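## Task

Put the red cube on top of the blue cube, upright and centred, so it stays there by itself with the robot no longer holding it.

## Robot and tools

Robot: two arms, left_arm and right_arm, each ending in a parallel gripper. All poses share one scene frame whose origin sits on the table top midway between the arms: +x runs out over the table, +z points up, and left_arm lives on the +y side. The names left and right say nothing about which side of an image an arm appears on. A gripper's fingers extend along its own +z axis and close along its own y axis. Its end_effector_position is the point between the finger pads, roughly 1 cm short of the fingertips. Quaternions are written w first (qw, qx, qy, qz).

Row layout: every movement command uses rows of 16 numbers, even when only one arm should move: x, y, z, qw, qx, qy, qz, opening for left_arm, then the same eight for right_arm. x, y, z are an absolute target position in metres in the scene frame and the quaternion is an absolute target orientation in that frame, so together they form a pose. Opening ranges from -1 (closed) to +1 (fully open, 0.093 m). To keep a gripper's orientation, repeat one fixed quaternion for that arm in every row rather than copying a reported one, which may have drifted. An arm meant to stay still should get the whole pose from the last result taken before it stopped, plus its intended opening, in every call.

execute_actions(actions): a list of up to 15 actions, run in order. Each action is a table of at most 15 rows; each row is held for one 1/30 s control step, and a short table repeats its last row for the remaining steps. An empty list just returns the current state and images. If any target lies more than 0.6 m from that gripper's current position along any of the gripper's own axes, the action is rejected for both arms; if the first action fails this test against the latest reported state, or any action is malformed, nothing in the call runs.

move(target, speed, blocking): target is one 16-number row of absolute poses and openings. Each gripper travels in a straight line toward its pose; the paths finish together and last 0.5 to 10 s (longer paths are cut off at 10 s, short of the goal). speed is the top path speed in m/s, 0.002 to 0.5, default 0.25; rotation is capped at twice that in rad/s. Openings are applied when the move starts. Grippers lag, can wander, and may exceed speed, notably near full arm extension. Paths do not avoid objects or the other arm. Faster contact hits harder, and aiming further past a contact presses harder. With blocking=false the call returns after 0.5 s while motion continues; until a result shows the move finished, other moves and execute_actions are refused, so call wait or stop first.

The move result adds a "move:" line giving the ending (done, off_target, moving, held, fault) and active limits, plus each gripper's distance from its pose. If only one arm is named, the other finished normally. held means a check blocked the arm's last step; limits=paced means the sent pose was clipped; limits=held means some steps were blocked on the way, after which the arm may surge faster than speed.

wait(seconds): 0 to 10 s; arms hold their last commands, a running move continues, and it returns early if the move ends. stop(): brakes a running move (needs stopping distance; fingers keep moving). zoom_image(camera, region): enlarges [x0, y0, x1, y1] pixels (max 504 by 504, origin top-left) of cam_head_left, cam_head_right, cam_left_wrist or cam_right_wrist; all images are 672x504. finished_scene(scene): ends the current scene by its number and reports success; irreversible, and the next scene's task is given in its result. Answering without a tool call ends everything.

Control behaviour: each step, the commanded pose is clipped to within 70 mm and 16 degrees of the measured pose, then solved by damped inverse kinematics with position favoured over orientation. After an action the arm continues only to its last clipped pose, so long trips need further commands. Joint friction can leave the gripper up to about 31 mm off, and smaller requested changes may not move it. Printed positions may be inaccurate at long reach. "Hand target" lines show where the controller is currently driving each gripper; "pose unreachable" means the clearance check altered or blocked that arm's command. Elbows never fully straighten. Joint limits (rad): waist -2.618 to 3.054, shoulder 0 to 3.142, elbow 0 to 3.142, wrist pitch -1.571 to 1.571, wrist yaw -1.571 to 1.571, wrist roll -2.094 to 2.094.

Gripping: grip_measured is the finger motor's position on the -1..+1 scale. Pads meet near -0.94, and every millimetre of object width adds about 0.0208; each gripper has a fixed reading offset up to about 0.02. Fingers halt at the object while the motor keeps heading to the sent value, so commanding lower than the object's width reading squeezes harder (up to roughly 50 to 62 N per pad); on a rigid cube the reading settles at most about 0.21 below the width value. Keep sending the closing value to stay holding. The last entry of each arm's Joint positions is the opening in metres, showing the true gap only when nothing blocks the fingers. Joint torques include offsets, scale factors and noise.

Cautions: objects may occasionally be tugged or nudged. Never let anything leave the table, avoid arm-to-arm collisions or pressing, release cubes gently rather than dropping them, and avoid slams and hard pushes. Holding loads heats motors: MOTOR HOT warns at 75 °C, 90 °C stops the arm for 10 s, 100 °C makes it go limp and fall; these stops appear as OVER-TEMPERATURE FAULT lines. The simulation runs while replies are being written, with the last command held.

Each tool is called after "Call:" by a JSON object that holds its "name" and its "arguments".

## Session

Call:
{"name": "execute_actions", "arguments": {"actions": []}}

Scene clock: 0.00 s.
left_arm: end_effector_position=(+0.3492, +0.3962, +0.4113) grip_measured=+1.000 end_effector_quat_wxyz=(+0.714, -0.021, +0.699, +0.023) | right_arm: end_effector_position=(+0.1409, -0.0783, +0.2816) grip_measured=-0.923 end_effector_quat_wxyz=(-0.486, +0.841, -0.187, +0.146)
Joint positions: left_arm=[-0.002  1.033  1.058 -0.004  0.006  0.003  0.093] | right_arm=[ 0.637  0.706  0.95  -0.795 -0.385 -1.871  0.001]
Joint velocities: left_arm=[-0.002 -0.007 -0.007  0.007 -0.007 -0.081  0.   ] | right_arm=[-0.007 -0.007  0.007  0.037 -0.081 -0.022 -0.001]
Joint torques (N m, as the arm reports them, + toward a larger angle): no reading
Motor temperatures (°C, as the motors report them): left_arm=[20 19 20 19 18 20] | right_arm=[18 17 18 19 17 21]
Hand target (left_arm): +0.349, +0.396, +0.411; +0.714, -0.021, +0.699, +0.023
Hand target (right_arm): +0.141, -0.078, +0.282; -0.486, +0.841, -0.187, +0.146

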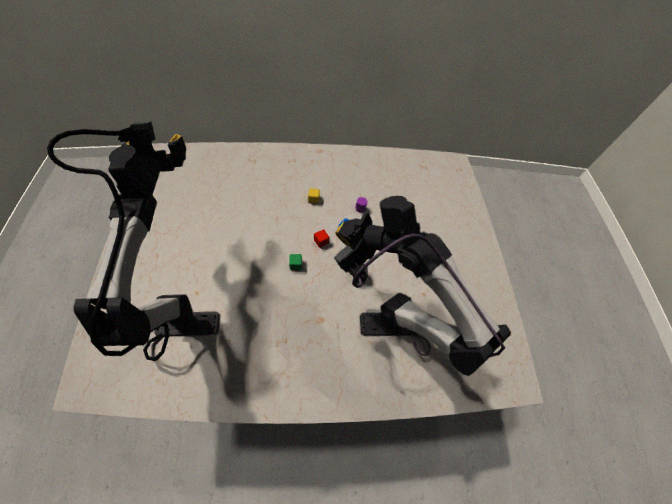

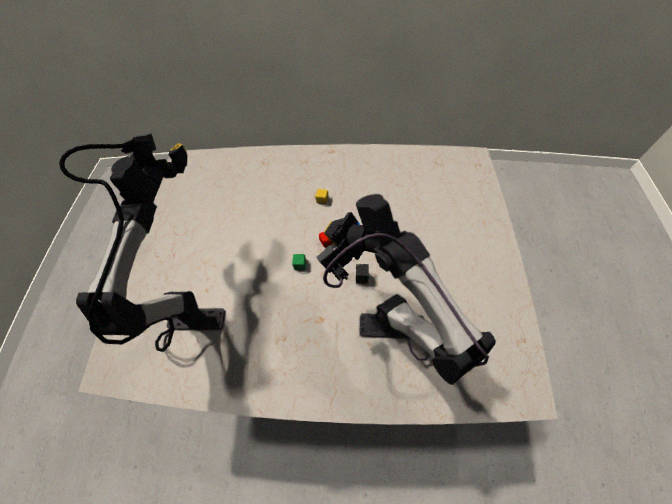

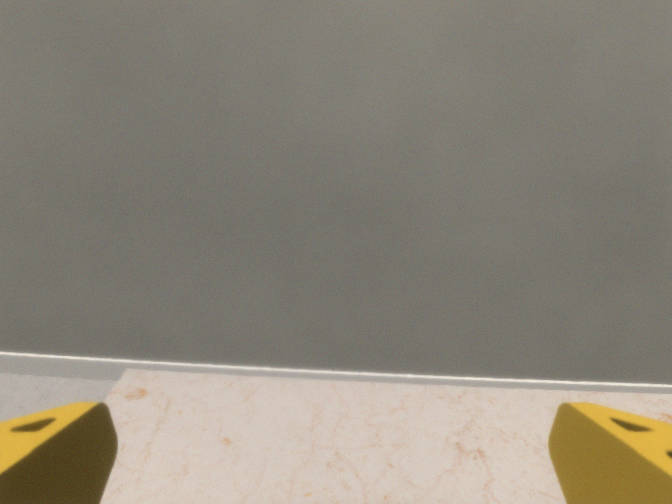

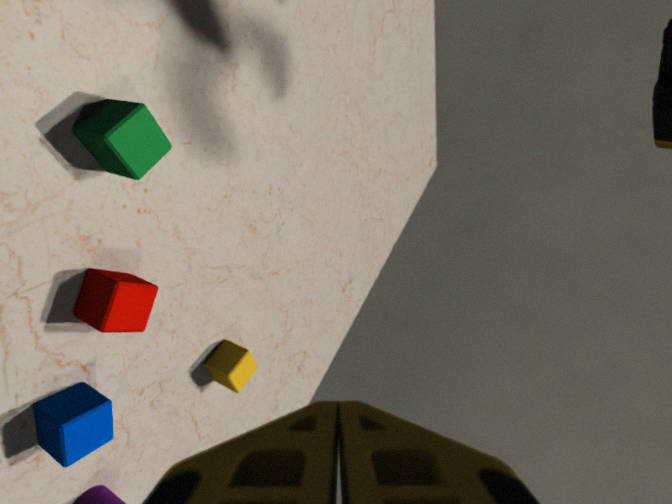

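Call:
{"name": "move", "arguments": {"target": [0.3492,0.3962,0.4113,0.714,-0.021,0.699,0.023,1, 0.15,-0.1,0.3,0,0,1,0,1]}}

Scene clock: 13.53 s.
left_arm: end_effector_position=(+0.3492, +0.3962, +0.4113) grip_measured=+1.000 end_effector_quat_wxyz=(+0.714, -0.021, +0.699, +0.023) | right_arm: end_effector_position=(+0.1522, -0.0977, +0.2960) grip_measured=+1.000 end_effector_quat_wxyz=(+0.160, -0.013, +0.976, +0.146)
Joint positions: left_arm=[-0.002  1.033  1.058 -0.004  0.006  0.003  0.093] | right_arm=[ 0.824  1.247  1.652 -1.54   0.021  0.77   0.093]
Joint velocities: left_arm=[-0.002 -0.007 -0.012  0.051  0.007  0.022  0.   ] | right_arm=[-0.017  0.007  0.007 -0.037 -0.037  0.022  0.   ]
Joint torques (N m, as the arm reports them, + toward a larger angle): left_arm=[-0.09 -3.7   8.04  2.31 -0.01 -0.07] | right_arm=[-0.58 -2.45  7.89  1.21  0.09  0.1 ]
Motor temperatures (°C, as the motors report them): left_arm=[20 20 22 24 18 20] | right_arm=[18 18 20 21 17 21]
Hand target (left_arm): +0.349, +0.396, +0.411; +0.714, -0.021, +0.699, +0.023
Hand target (right_arm): +0.151, -0.099, +0.298; +0.154, -0.004, +0.977, +0.149
Off the commanded pose (left_arm): 0.000 m, 0 deg.
Off the commanded pose (right_arm): 0.005 m, 25 deg; orientation clipped at the last step of the last action.
joint sent to its limit (right arm) — the command would take joint 4 (wrist pitch) past its lower limit, so that joint was sent only as far as its limit.
move: off_target (right_arm); limits=paced

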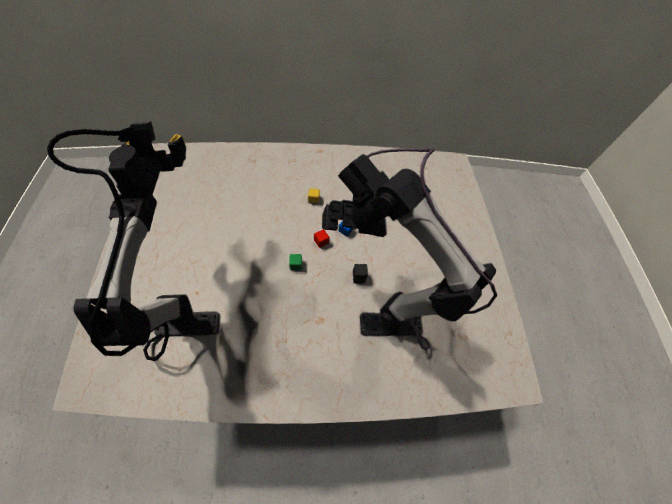

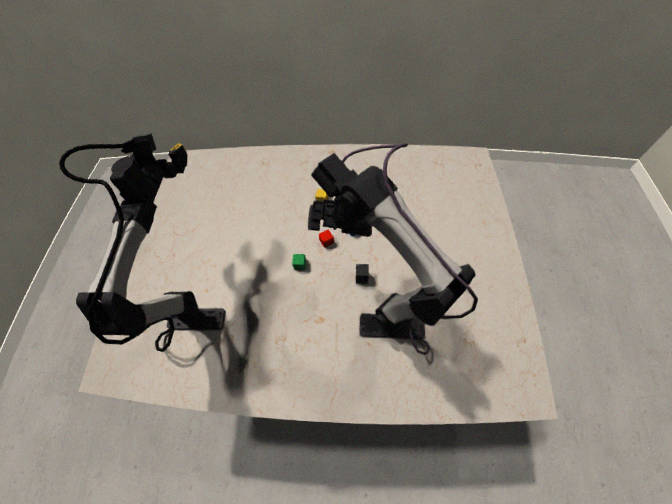

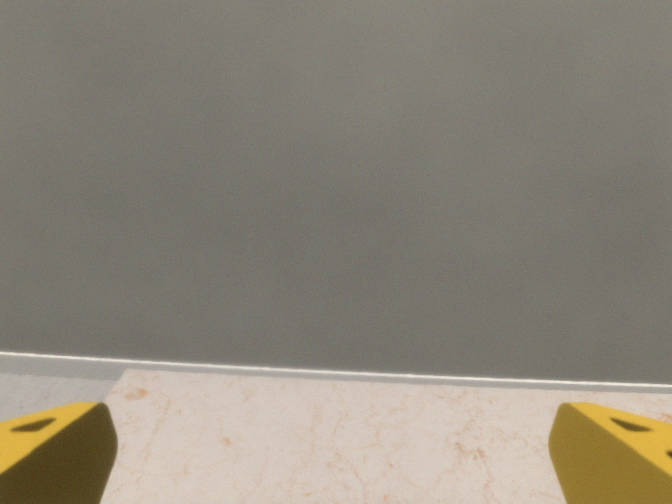

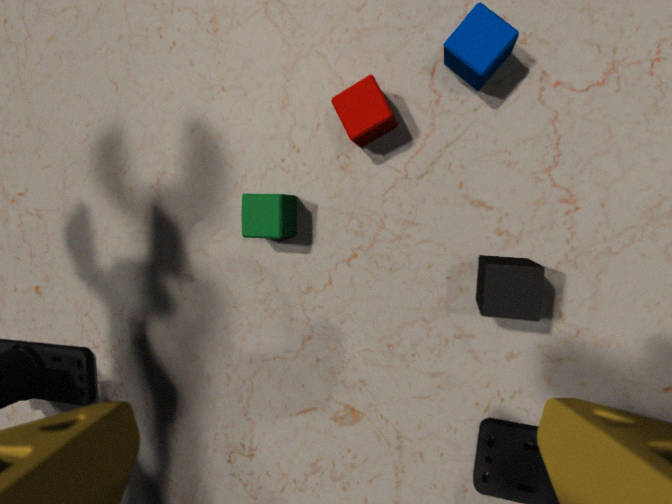

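Call:
{"name": "move", "arguments": {"target": [0.3492,0.3962,0.4113,0.714,-0.021,0.699,0.023,1, 0.2,-0.08,0.15,0,0,1,0,1]}}

Scene clock: 18.67 s.
left_arm: end_effector_position=(+0.3492, +0.3962, +0.4114) grip_measured=+1.000 end_effector_quat_wxyz=(+0.714, -0.021, +0.699, +0.023) | right_arm: end_effector_position=(+0.2003, -0.0776, +0.1574) grip_measured=+1.000 end_effector_quat_wxyz=(+0.012, +0.002, +1.000, +0.004)
Joint positions: left_arm=[-0.002  1.033  1.058 -0.004  0.006  0.003  0.093] | right_arm=[ 0.746  1.615  1.464 -1.396  0.01   0.728  0.093]
Joint velocities: left_arm=[ 0.007 -0.002 -0.007 -0.007 -0.037 -0.007  0.   ] | right_arm=[-0.007 -0.002 -0.002 -0.022  0.022  0.007  0.   ]
Joint torques (N m, as the arm reports them, + toward a larger angle): left_arm=[-0.11 -3.68  8.06  2.32  0.   -0.05] | right_arm=[-0.97 -5.91  5.4   0.46  0.05 -0.06]
Motor temperatures (°C, as the motors report them): left_arm=[20 20 23 25 18 20] | right_arm=[18 18 21 21 17 21]
Hand target (left_arm): +0.349, +0.396, +0.411; +0.714, -0.021, +0.699, +0.023
Hand target (right_arm): +0.200, -0.079, +0.149; +0.001, +0.002, +1.000, -0.000
Off the commanded pose (left_arm): 0.000 m, 0 deg.
Off the commanded pose (right_arm): 0.008 m, 2 deg.
move: done

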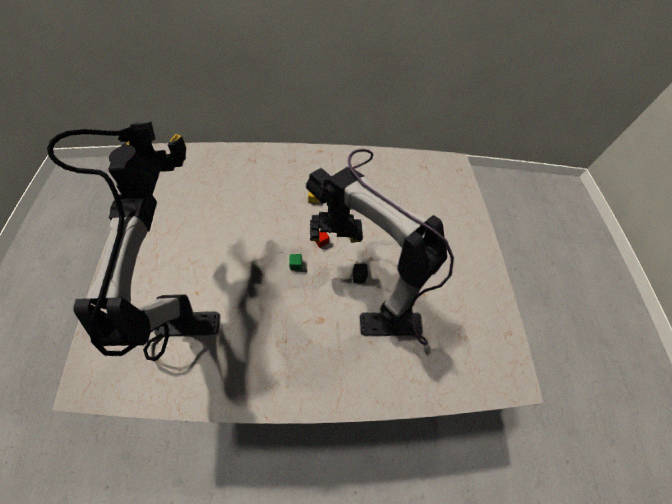

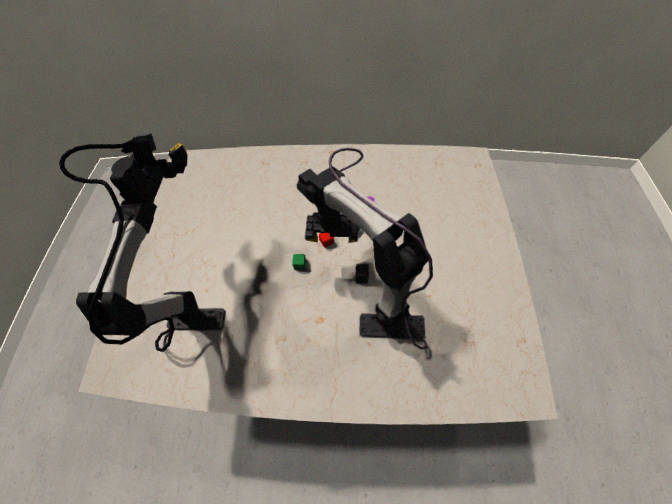

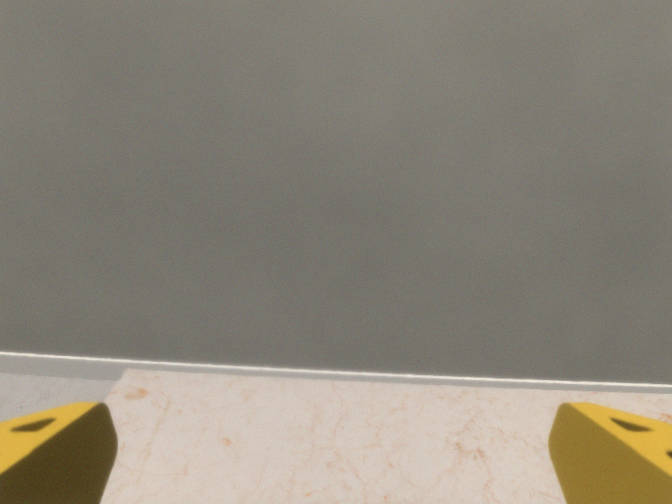

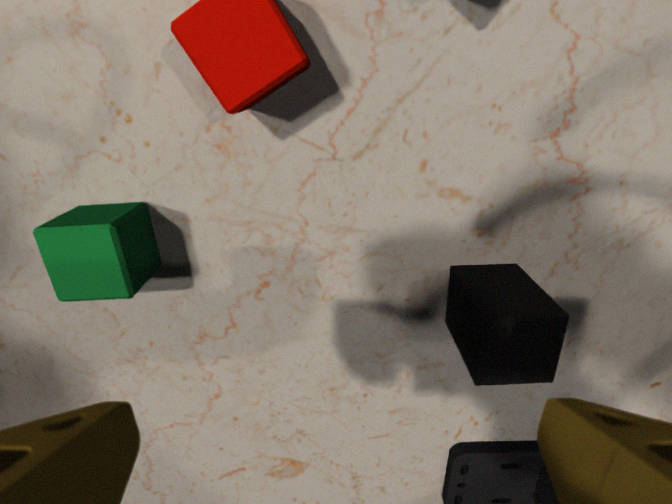

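Call:
{"name": "move", "arguments": {"target": [0.3492,0.3962,0.4113,0.714,-0.021,0.699,0.023,1, 0.25,-0.04,0.08,0,-0.259,0.966,0,1]}}

Call:
{"name": "zoom_image", "arguments": {"camera": "cam_head_left", "region": [240,160,420,295]}}

Call:
{"name": "zoom_image", "arguments": {"camera": "cam_head_right", "region": [240,160,420,295]}}

Scene clock: 31.10 s.
left_arm: end_effector_position=(+0.3492, +0.3962, +0.4114) grip_measured=+1.000 end_effector_quat_wxyz=(+0.714, -0.021, +0.699, +0.023) | right_arm: end_effector_position=(+0.2438, -0.0423, +0.0833) grip_measured=+1.000 end_effector_quat_wxyz=(+0.001, -0.258, +0.966, -0.005)
Joint positions: left_arm=[-0.002  1.033  1.058 -0.004  0.006  0.003  0.093] | right_arm=[ 0.739  1.865  1.464 -1.173  0.01   0.195  0.093]
Joint velocities: left_arm=[-0.017 -0.002  0.012  0.022  0.022  0.051  0.   ] | right_arm=[-0.022  0.002 -0.007 -0.007 -0.007 -0.007  0.   ]
Joint torques (N m, as the arm reports them, + toward a larger angle): left_arm=[-0.12 -3.61  8.03  2.3   0.   -0.07] | right_arm=[-0.62 -7.68  8.24  0.49 -0.03 -0.05]
Motor temperatures (°C, as the motors report them): left_arm=[20 20 25 27 18 20] | right_arm=[18 19 21 20 17 21]
Hand target (left_arm): +0.349, +0.396, +0.411; +0.714, -0.021, +0.699, +0.023
Hand target (right_arm): +0.250, -0.040, +0.080; +0.000, -0.259, +0.966, -0.000
Off the commanded pose (left_arm): 0.000 m, 0 deg.
Off the commanded pose (right_arm): 0.007 m, 1 deg.
move: done

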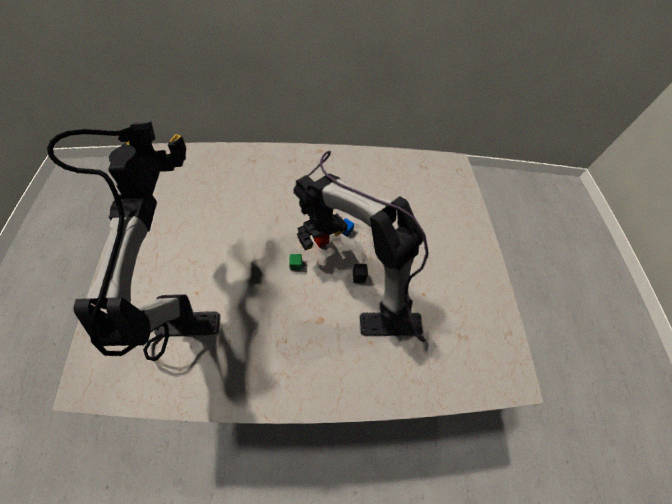

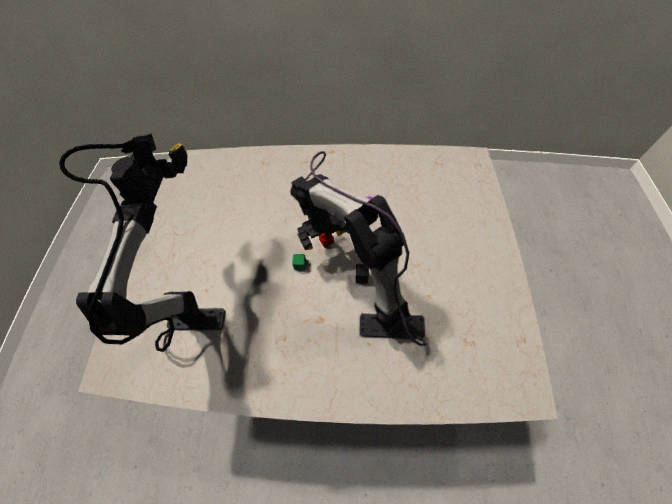

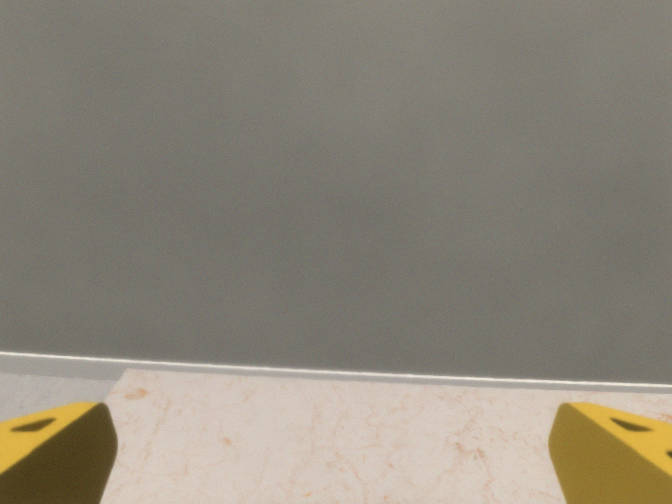

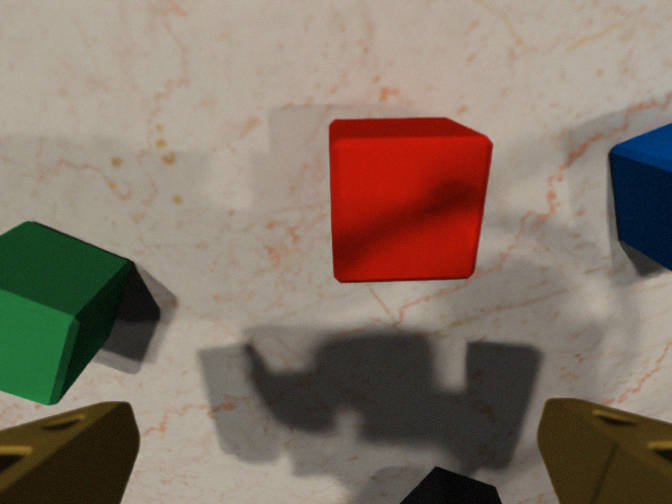

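Region (240, 160, 420, 295) of cam_head_left's 672x504 image, scaled by 2.800, with more detail than that image has; it fills the top 378 rows of this view, and the rest is white.

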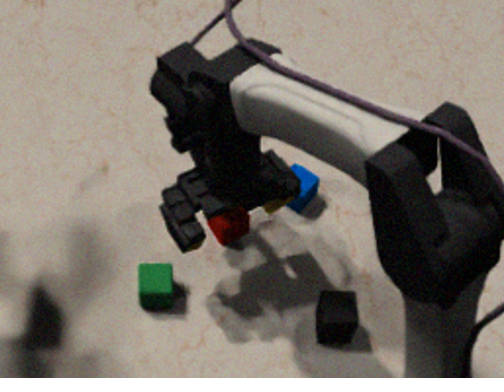

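Region (240, 160, 420, 295) of cam_head_right's 672x504 image, scaled by 2.800, with more detail than that image has; it fills the top 378 rows of this view, and the rest is white.

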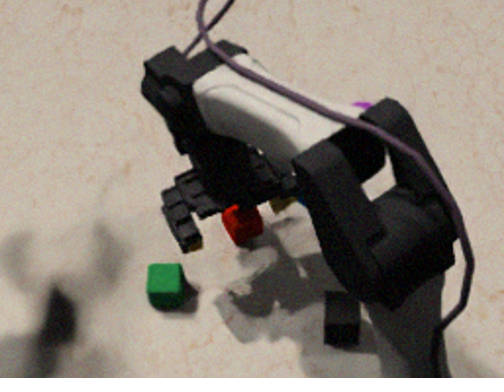

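Call:
{"name": "move", "arguments": {"target": [0.3492,0.3962,0.4113,0.714,-0.021,0.699,0.023,1, 0.283,-0.042,0.06,0,-0.259,0.966,0,1], "speed": 0.1}}

Call:
{"name": "zoom_image", "arguments": {"camera": "cam_head_left", "region": [240,160,420,295]}}

Scene clock: 43.13 s.
left_arm: end_effector_position=(+0.3492, +0.3962, +0.4114) grip_measured=+1.000 end_effector_quat_wxyz=(+0.714, -0.021, +0.699, +0.023) | right_arm: end_effector_position=(+0.2786, -0.0442, +0.0646) grip_measured=+1.000 end_effector_quat_wxyz=(+0.002, -0.257, +0.966, -0.004)
Joint positions: left_arm=[-0.002  1.033  1.058 -0.004  0.006  0.003  0.093] | right_arm=[ 0.673  1.971  1.533 -1.131  0.01   0.132  0.093]
Joint velocities: left_arm=[ 0.017  0.007  0.002  0.037 -0.007 -0.007  0.   ] | right_arm=[ 0.032 -0.002 -0.002 -0.007 -0.051 -0.022  0.   ]
Joint torques (N m, as the arm reports them, + toward a larger angle): left_arm=[-0.03 -3.71  8.    2.32 -0.01 -0.07] | right_arm=[-0.75 -8.49  8.28  0.46  0.    0.  ]
Motor temperatures (°C, as the motors report them): left_arm=[20 20 26 29 18 20] | right_arm=[18 20 23 20 17 21]
Hand target (left_arm): +0.349, +0.396, +0.411; +0.714, -0.021, +0.699, +0.023
Hand target (right_arm): +0.283, -0.042, +0.060; +0.001, -0.259, +0.966, -0.000
Off the commanded pose (left_arm): 0.000 m, 0 deg.
Off the commanded pose (right_arm): 0.007 m, 1 deg.
move: done

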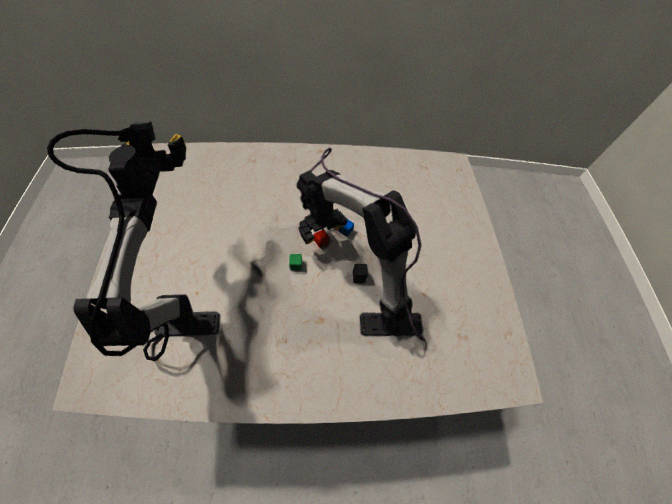

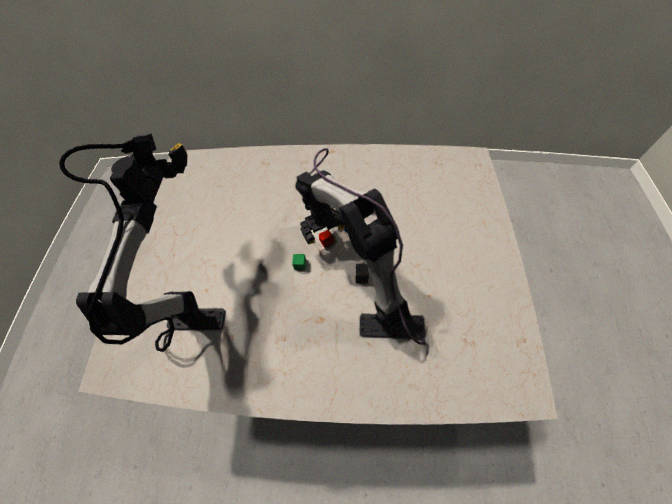

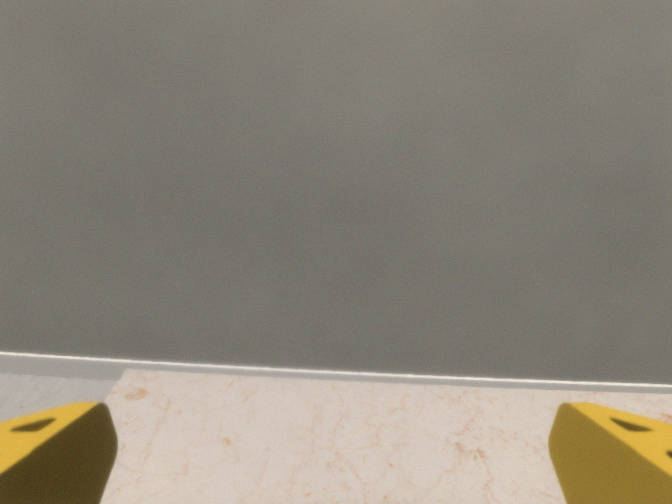

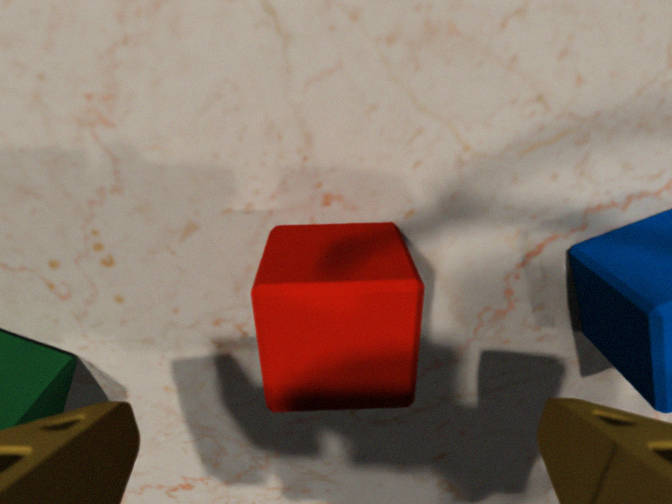

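Region (240, 160, 420, 295) of cam_head_left's 672x504 image, scaled by 2.800, with more detail than that image has; it fills the top 378 rows of this view, and the rest is white.

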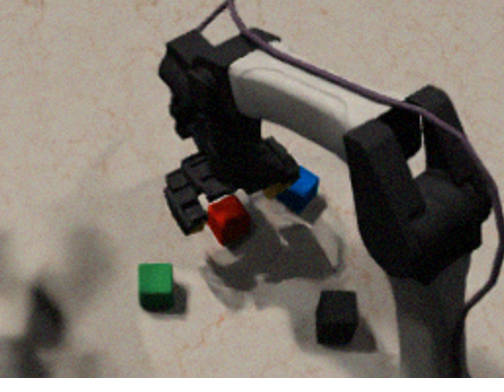

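Call:
{"name": "move", "arguments": {"target": [0.3492,0.3962,0.4113,0.714,-0.021,0.699,0.023,1, 0.283,-0.042,0.06,0,-0.259,0.966,0,0.25]}}

Call:
{"name": "move", "arguments": {"target": [0.3492,0.3962,0.4113,0.714,-0.021,0.699,0.023,1, 0.283,-0.042,0.018,0,-0.259,0.966,0,0.25], "speed": 0.06}}

Call:
{"name": "zoom_image", "arguments": {"camera": "cam_head_left", "region": [240,160,420,295]}}

Scene clock: 49.70 s.
left_arm: end_effector_position=(+0.3492, +0.3962, +0.4114) grip_measured=+1.000 end_effector_quat_wxyz=(+0.714, -0.021, +0.699, +0.023) | right_arm: end_effector_position=(+0.2786, -0.0442, +0.0646) grip_measured=+0.253 end_effector_quat_wxyz=(+0.002, -0.258, +0.966, -0.004)
Joint positions: left_arm=[-0.002  1.033  1.058 -0.004  0.006  0.003  0.093] | right_arm=[ 0.673  1.971  1.533 -1.131  0.01   0.13   0.057]
Joint velocities: left_arm=[-0.017 -0.012 -0.022  0.066  0.007 -0.007  0.   ] | right_arm=[-0.007 -0.007 -0.002  0.066  0.007  0.007  0.001]
Joint torques (N m, as the arm reports them, + toward a larger angle): left_arm=[-0.08 -3.62  8.02  2.32 -0.01 -0.06] | right_arm=[-0.59 -8.45  7.98  0.46  0.03 -0.05]
Motor temperatures (°C, as the motors report them): left_arm=[20 20 27 30 18 20] | right_arm=[18 21 23 20 17 21]
Hand target (left_arm): +0.349, +0.396, +0.411; +0.714, -0.021, +0.699, +0.023
Hand target (right_arm): +0.283, -0.042, +0.060; +0.000, -0.259, +0.966, -0.000
Off the commanded pose (left_arm): 0.000 m, 0 deg.
Off the commanded pose (right_arm): 0.007 m, 1 deg.
move: done

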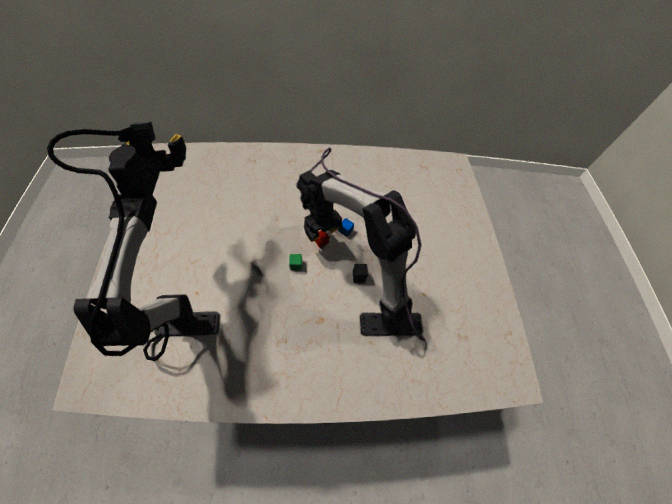

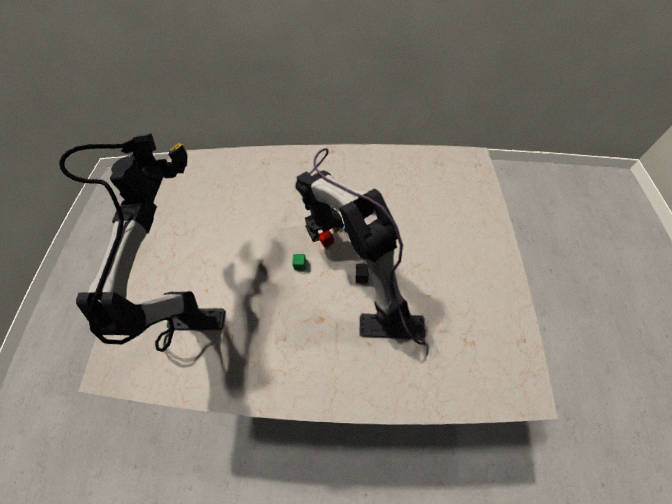

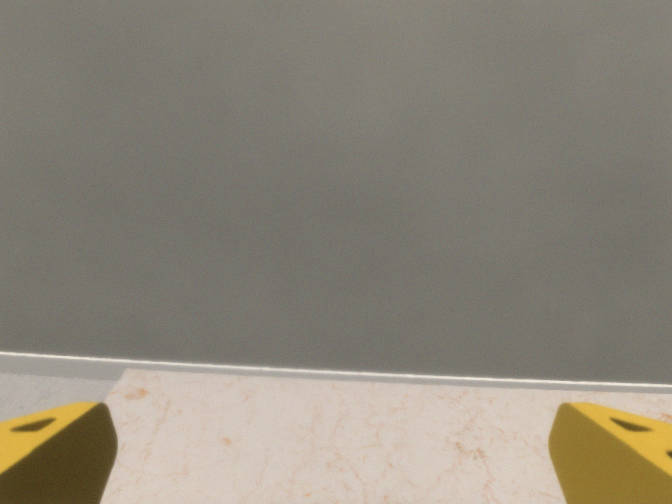

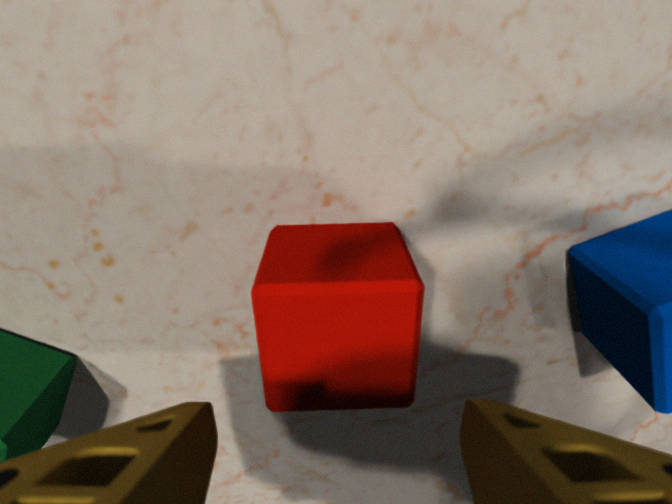

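Scene clock: 50.97 s.
left_arm: end_effector_position=(+0.3492, +0.3962, +0.4114) grip_measured=+1.000 end_effector_quat_wxyz=(+0.714, -0.021, +0.699, +0.023) | right_arm: end_effector_position=(+0.2878, -0.0372, +0.0325) grip_measured=+0.253 end_effector_quat_wxyz=(+0.019, -0.258, +0.966, +0.002)
Joint positions: left_arm=[-0.002  1.033  1.058 -0.004  0.006  0.003  0.093] | right_arm=[ 0.673  2.014  1.462 -0.982  0.01   0.13   0.057]
Joint velocities: left_arm=[ 0.022 -0.007 -0.007  0.11  -0.022  0.022  0.   ] | right_arm=[-0.007  0.007  0.012  0.022 -0.022  0.022 -0.001]
Joint torques (N m, as the arm reports them, + toward a larger angle): left_arm=[-0.14 -3.61  8.    2.32 -0.01 -0.06] | right_arm=[-0.48 -8.87  5.08  0.58  0.06 -0.02]
Motor temperatures (°C, as the motors report them): left_arm=[20 20 27 30 18 20] | right_arm=[18 21 23 20 17 21]
Hand target (left_arm): +0.349, +0.396, +0.411; +0.714, -0.021, +0.699, +0.023
Hand target (right_arm): +0.283, -0.042, +0.019; +0.000, -0.259, +0.966, +0.000
Off the commanded pose (left_arm): 0.000 m, 0 deg.
Off the commanded pose (right_arm): 0.016 m, 2 deg.
move: off_target (right_arm)

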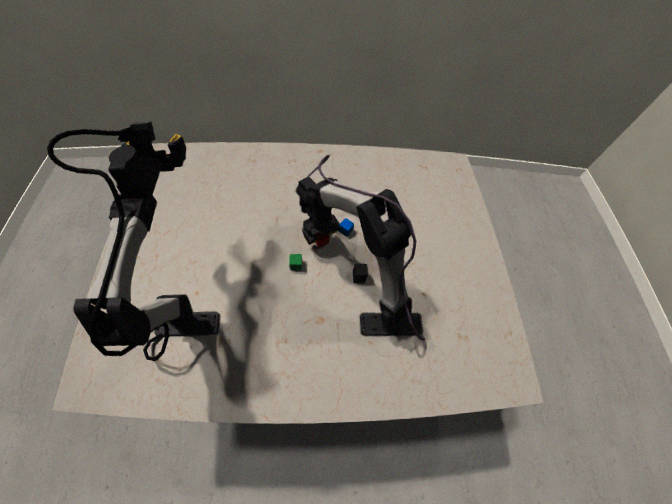

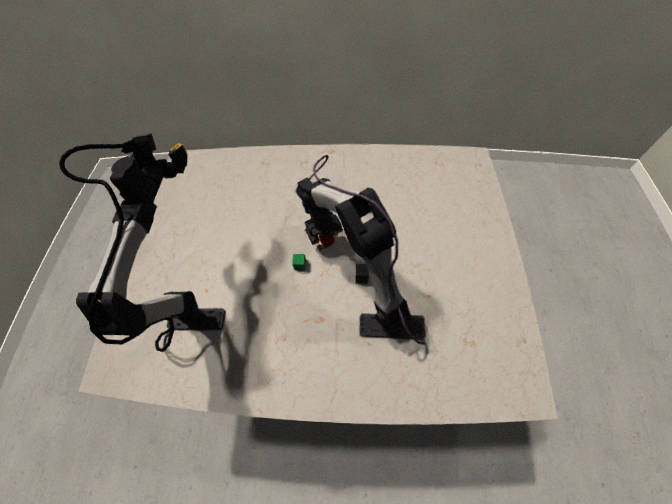

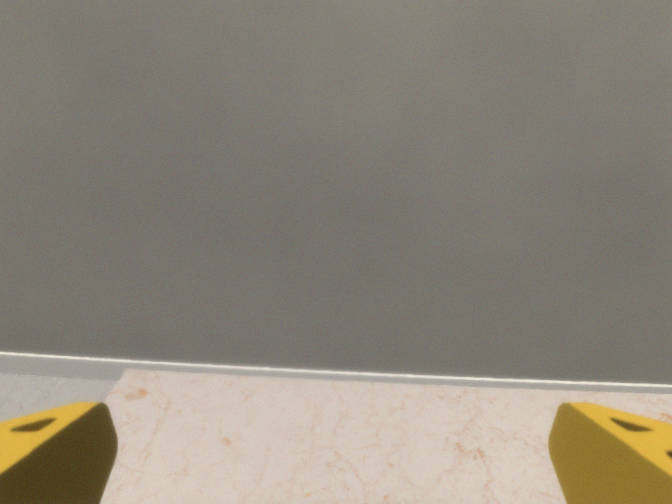

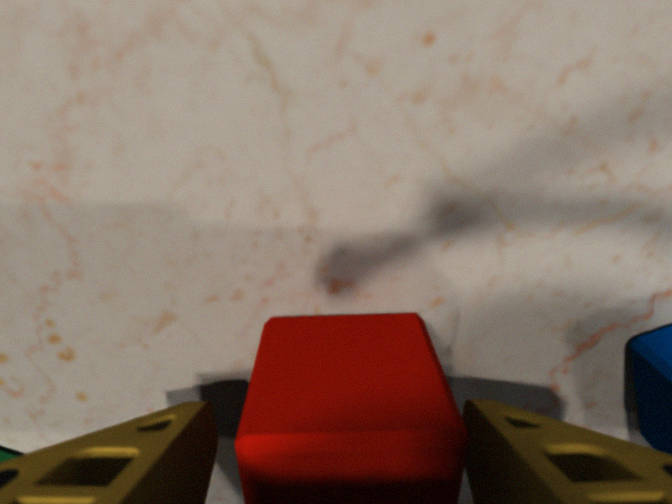

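Region (240, 160, 420, 295) of cam_head_left's 672x504 image, scaled by 2.800, with more detail than that image has; it fills the top 378 rows of this view, and the rest is white.

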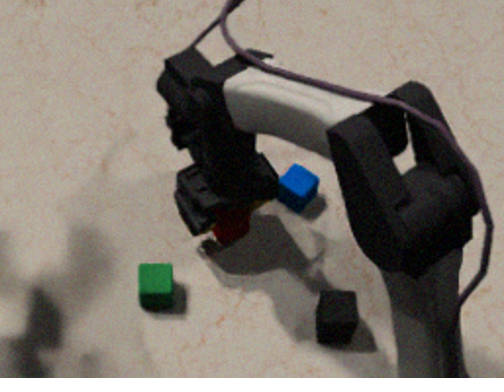

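Call:
{"name": "move", "arguments": {"target": [0.3492,0.3962,0.4113,0.714,-0.021,0.699,0.023,1, 0.284,-0.046,0.008,0,-0.259,0.966,0,0.25], "speed": 0.05}}

Call:
{"name": "zoom_image", "arguments": {"camera": "cam_head_left", "region": [240,160,420,295]}}

Scene clock: 55.00 s.
left_arm: end_effector_position=(+0.3492, +0.3962, +0.4114) grip_measured=+1.000 end_effector_quat_wxyz=(+0.714, -0.021, +0.699, +0.023) | right_arm: end_effector_position=(+0.2895, -0.0403, +0.0256) grip_measured=+0.253 end_effector_quat_wxyz=(+0.022, -0.258, +0.966, +0.004)
Joint positions: left_arm=[-0.002  1.033  1.058 -0.004  0.006  0.003  0.093] | right_arm=[ 0.664  2.014  1.433 -0.946  0.01   0.12   0.057]
Joint velocities: left_arm=[-0.007 -0.007 -0.007 -0.007  0.037 -0.037  0.   ] | right_arm=[ 0.002 -0.007 -0.012 -0.051 -0.022  0.007 -0.   ]
Joint torques (N m, as the arm reports them, + toward a larger angle): left_arm=[-0.09 -3.65  8.07  2.32  0.   -0.06] | right_arm=[-0.7  -8.04  4.8   0.55  0.    0.03]
Motor temperatures (°C, as the motors report them): left_arm=[20 20 27 30 18 20] | right_arm=[18 22 23 20 17 21]
Hand target (left_arm): +0.349, +0.396, +0.411; +0.714, -0.021, +0.699, +0.023
Hand target (right_arm): +0.284, -0.046, +0.009; -0.000, -0.259, +0.966, -0.000
Off the commanded pose (left_arm): 0.000 m, 0 deg.
Off the commanded pose (right_arm): 0.019 m, 3 deg.
move: off_target (right_arm)

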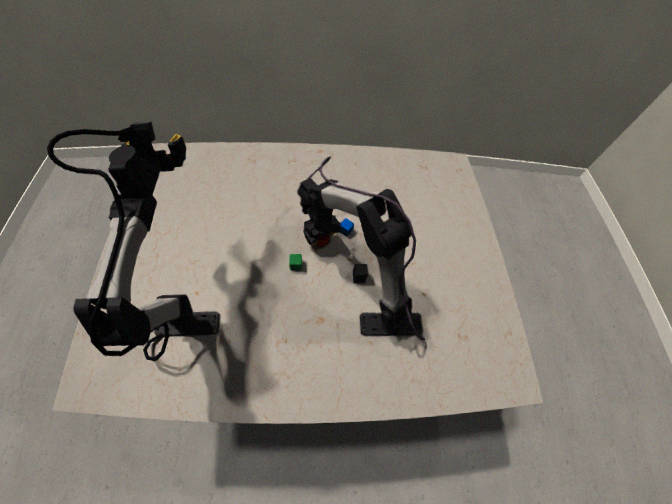

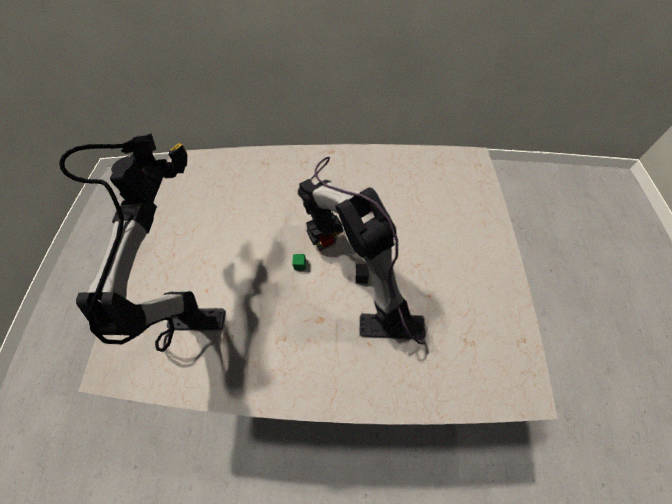

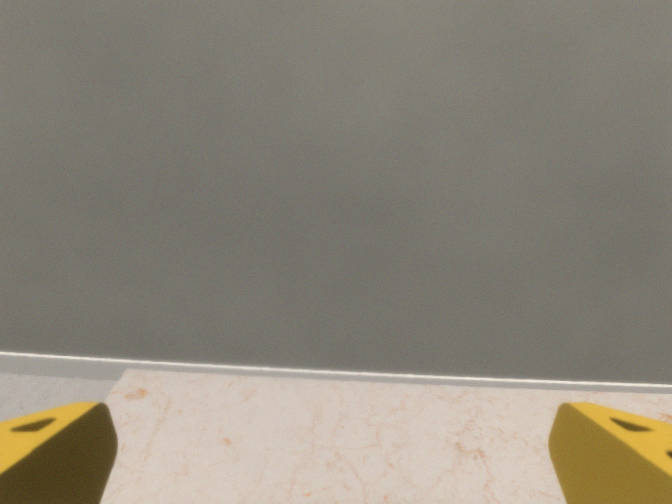

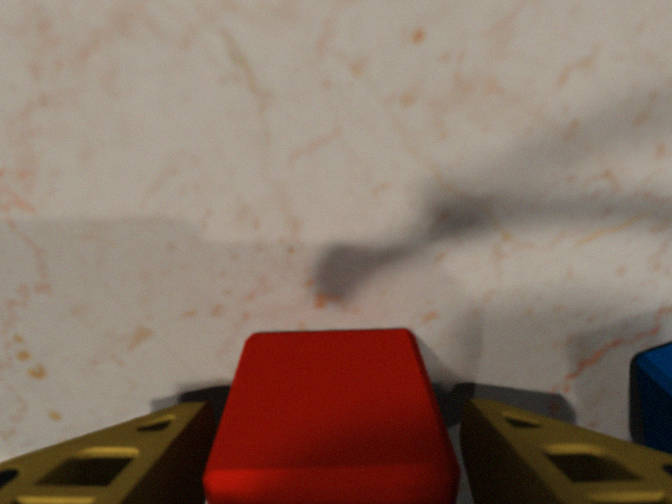

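Region (240, 160, 420, 295) of cam_head_left's 672x504 image, scaled by 2.800, with more detail than that image has; it fills the top 378 rows of this view, and the rest is white.

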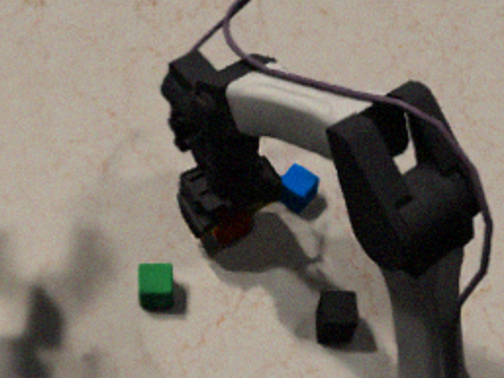

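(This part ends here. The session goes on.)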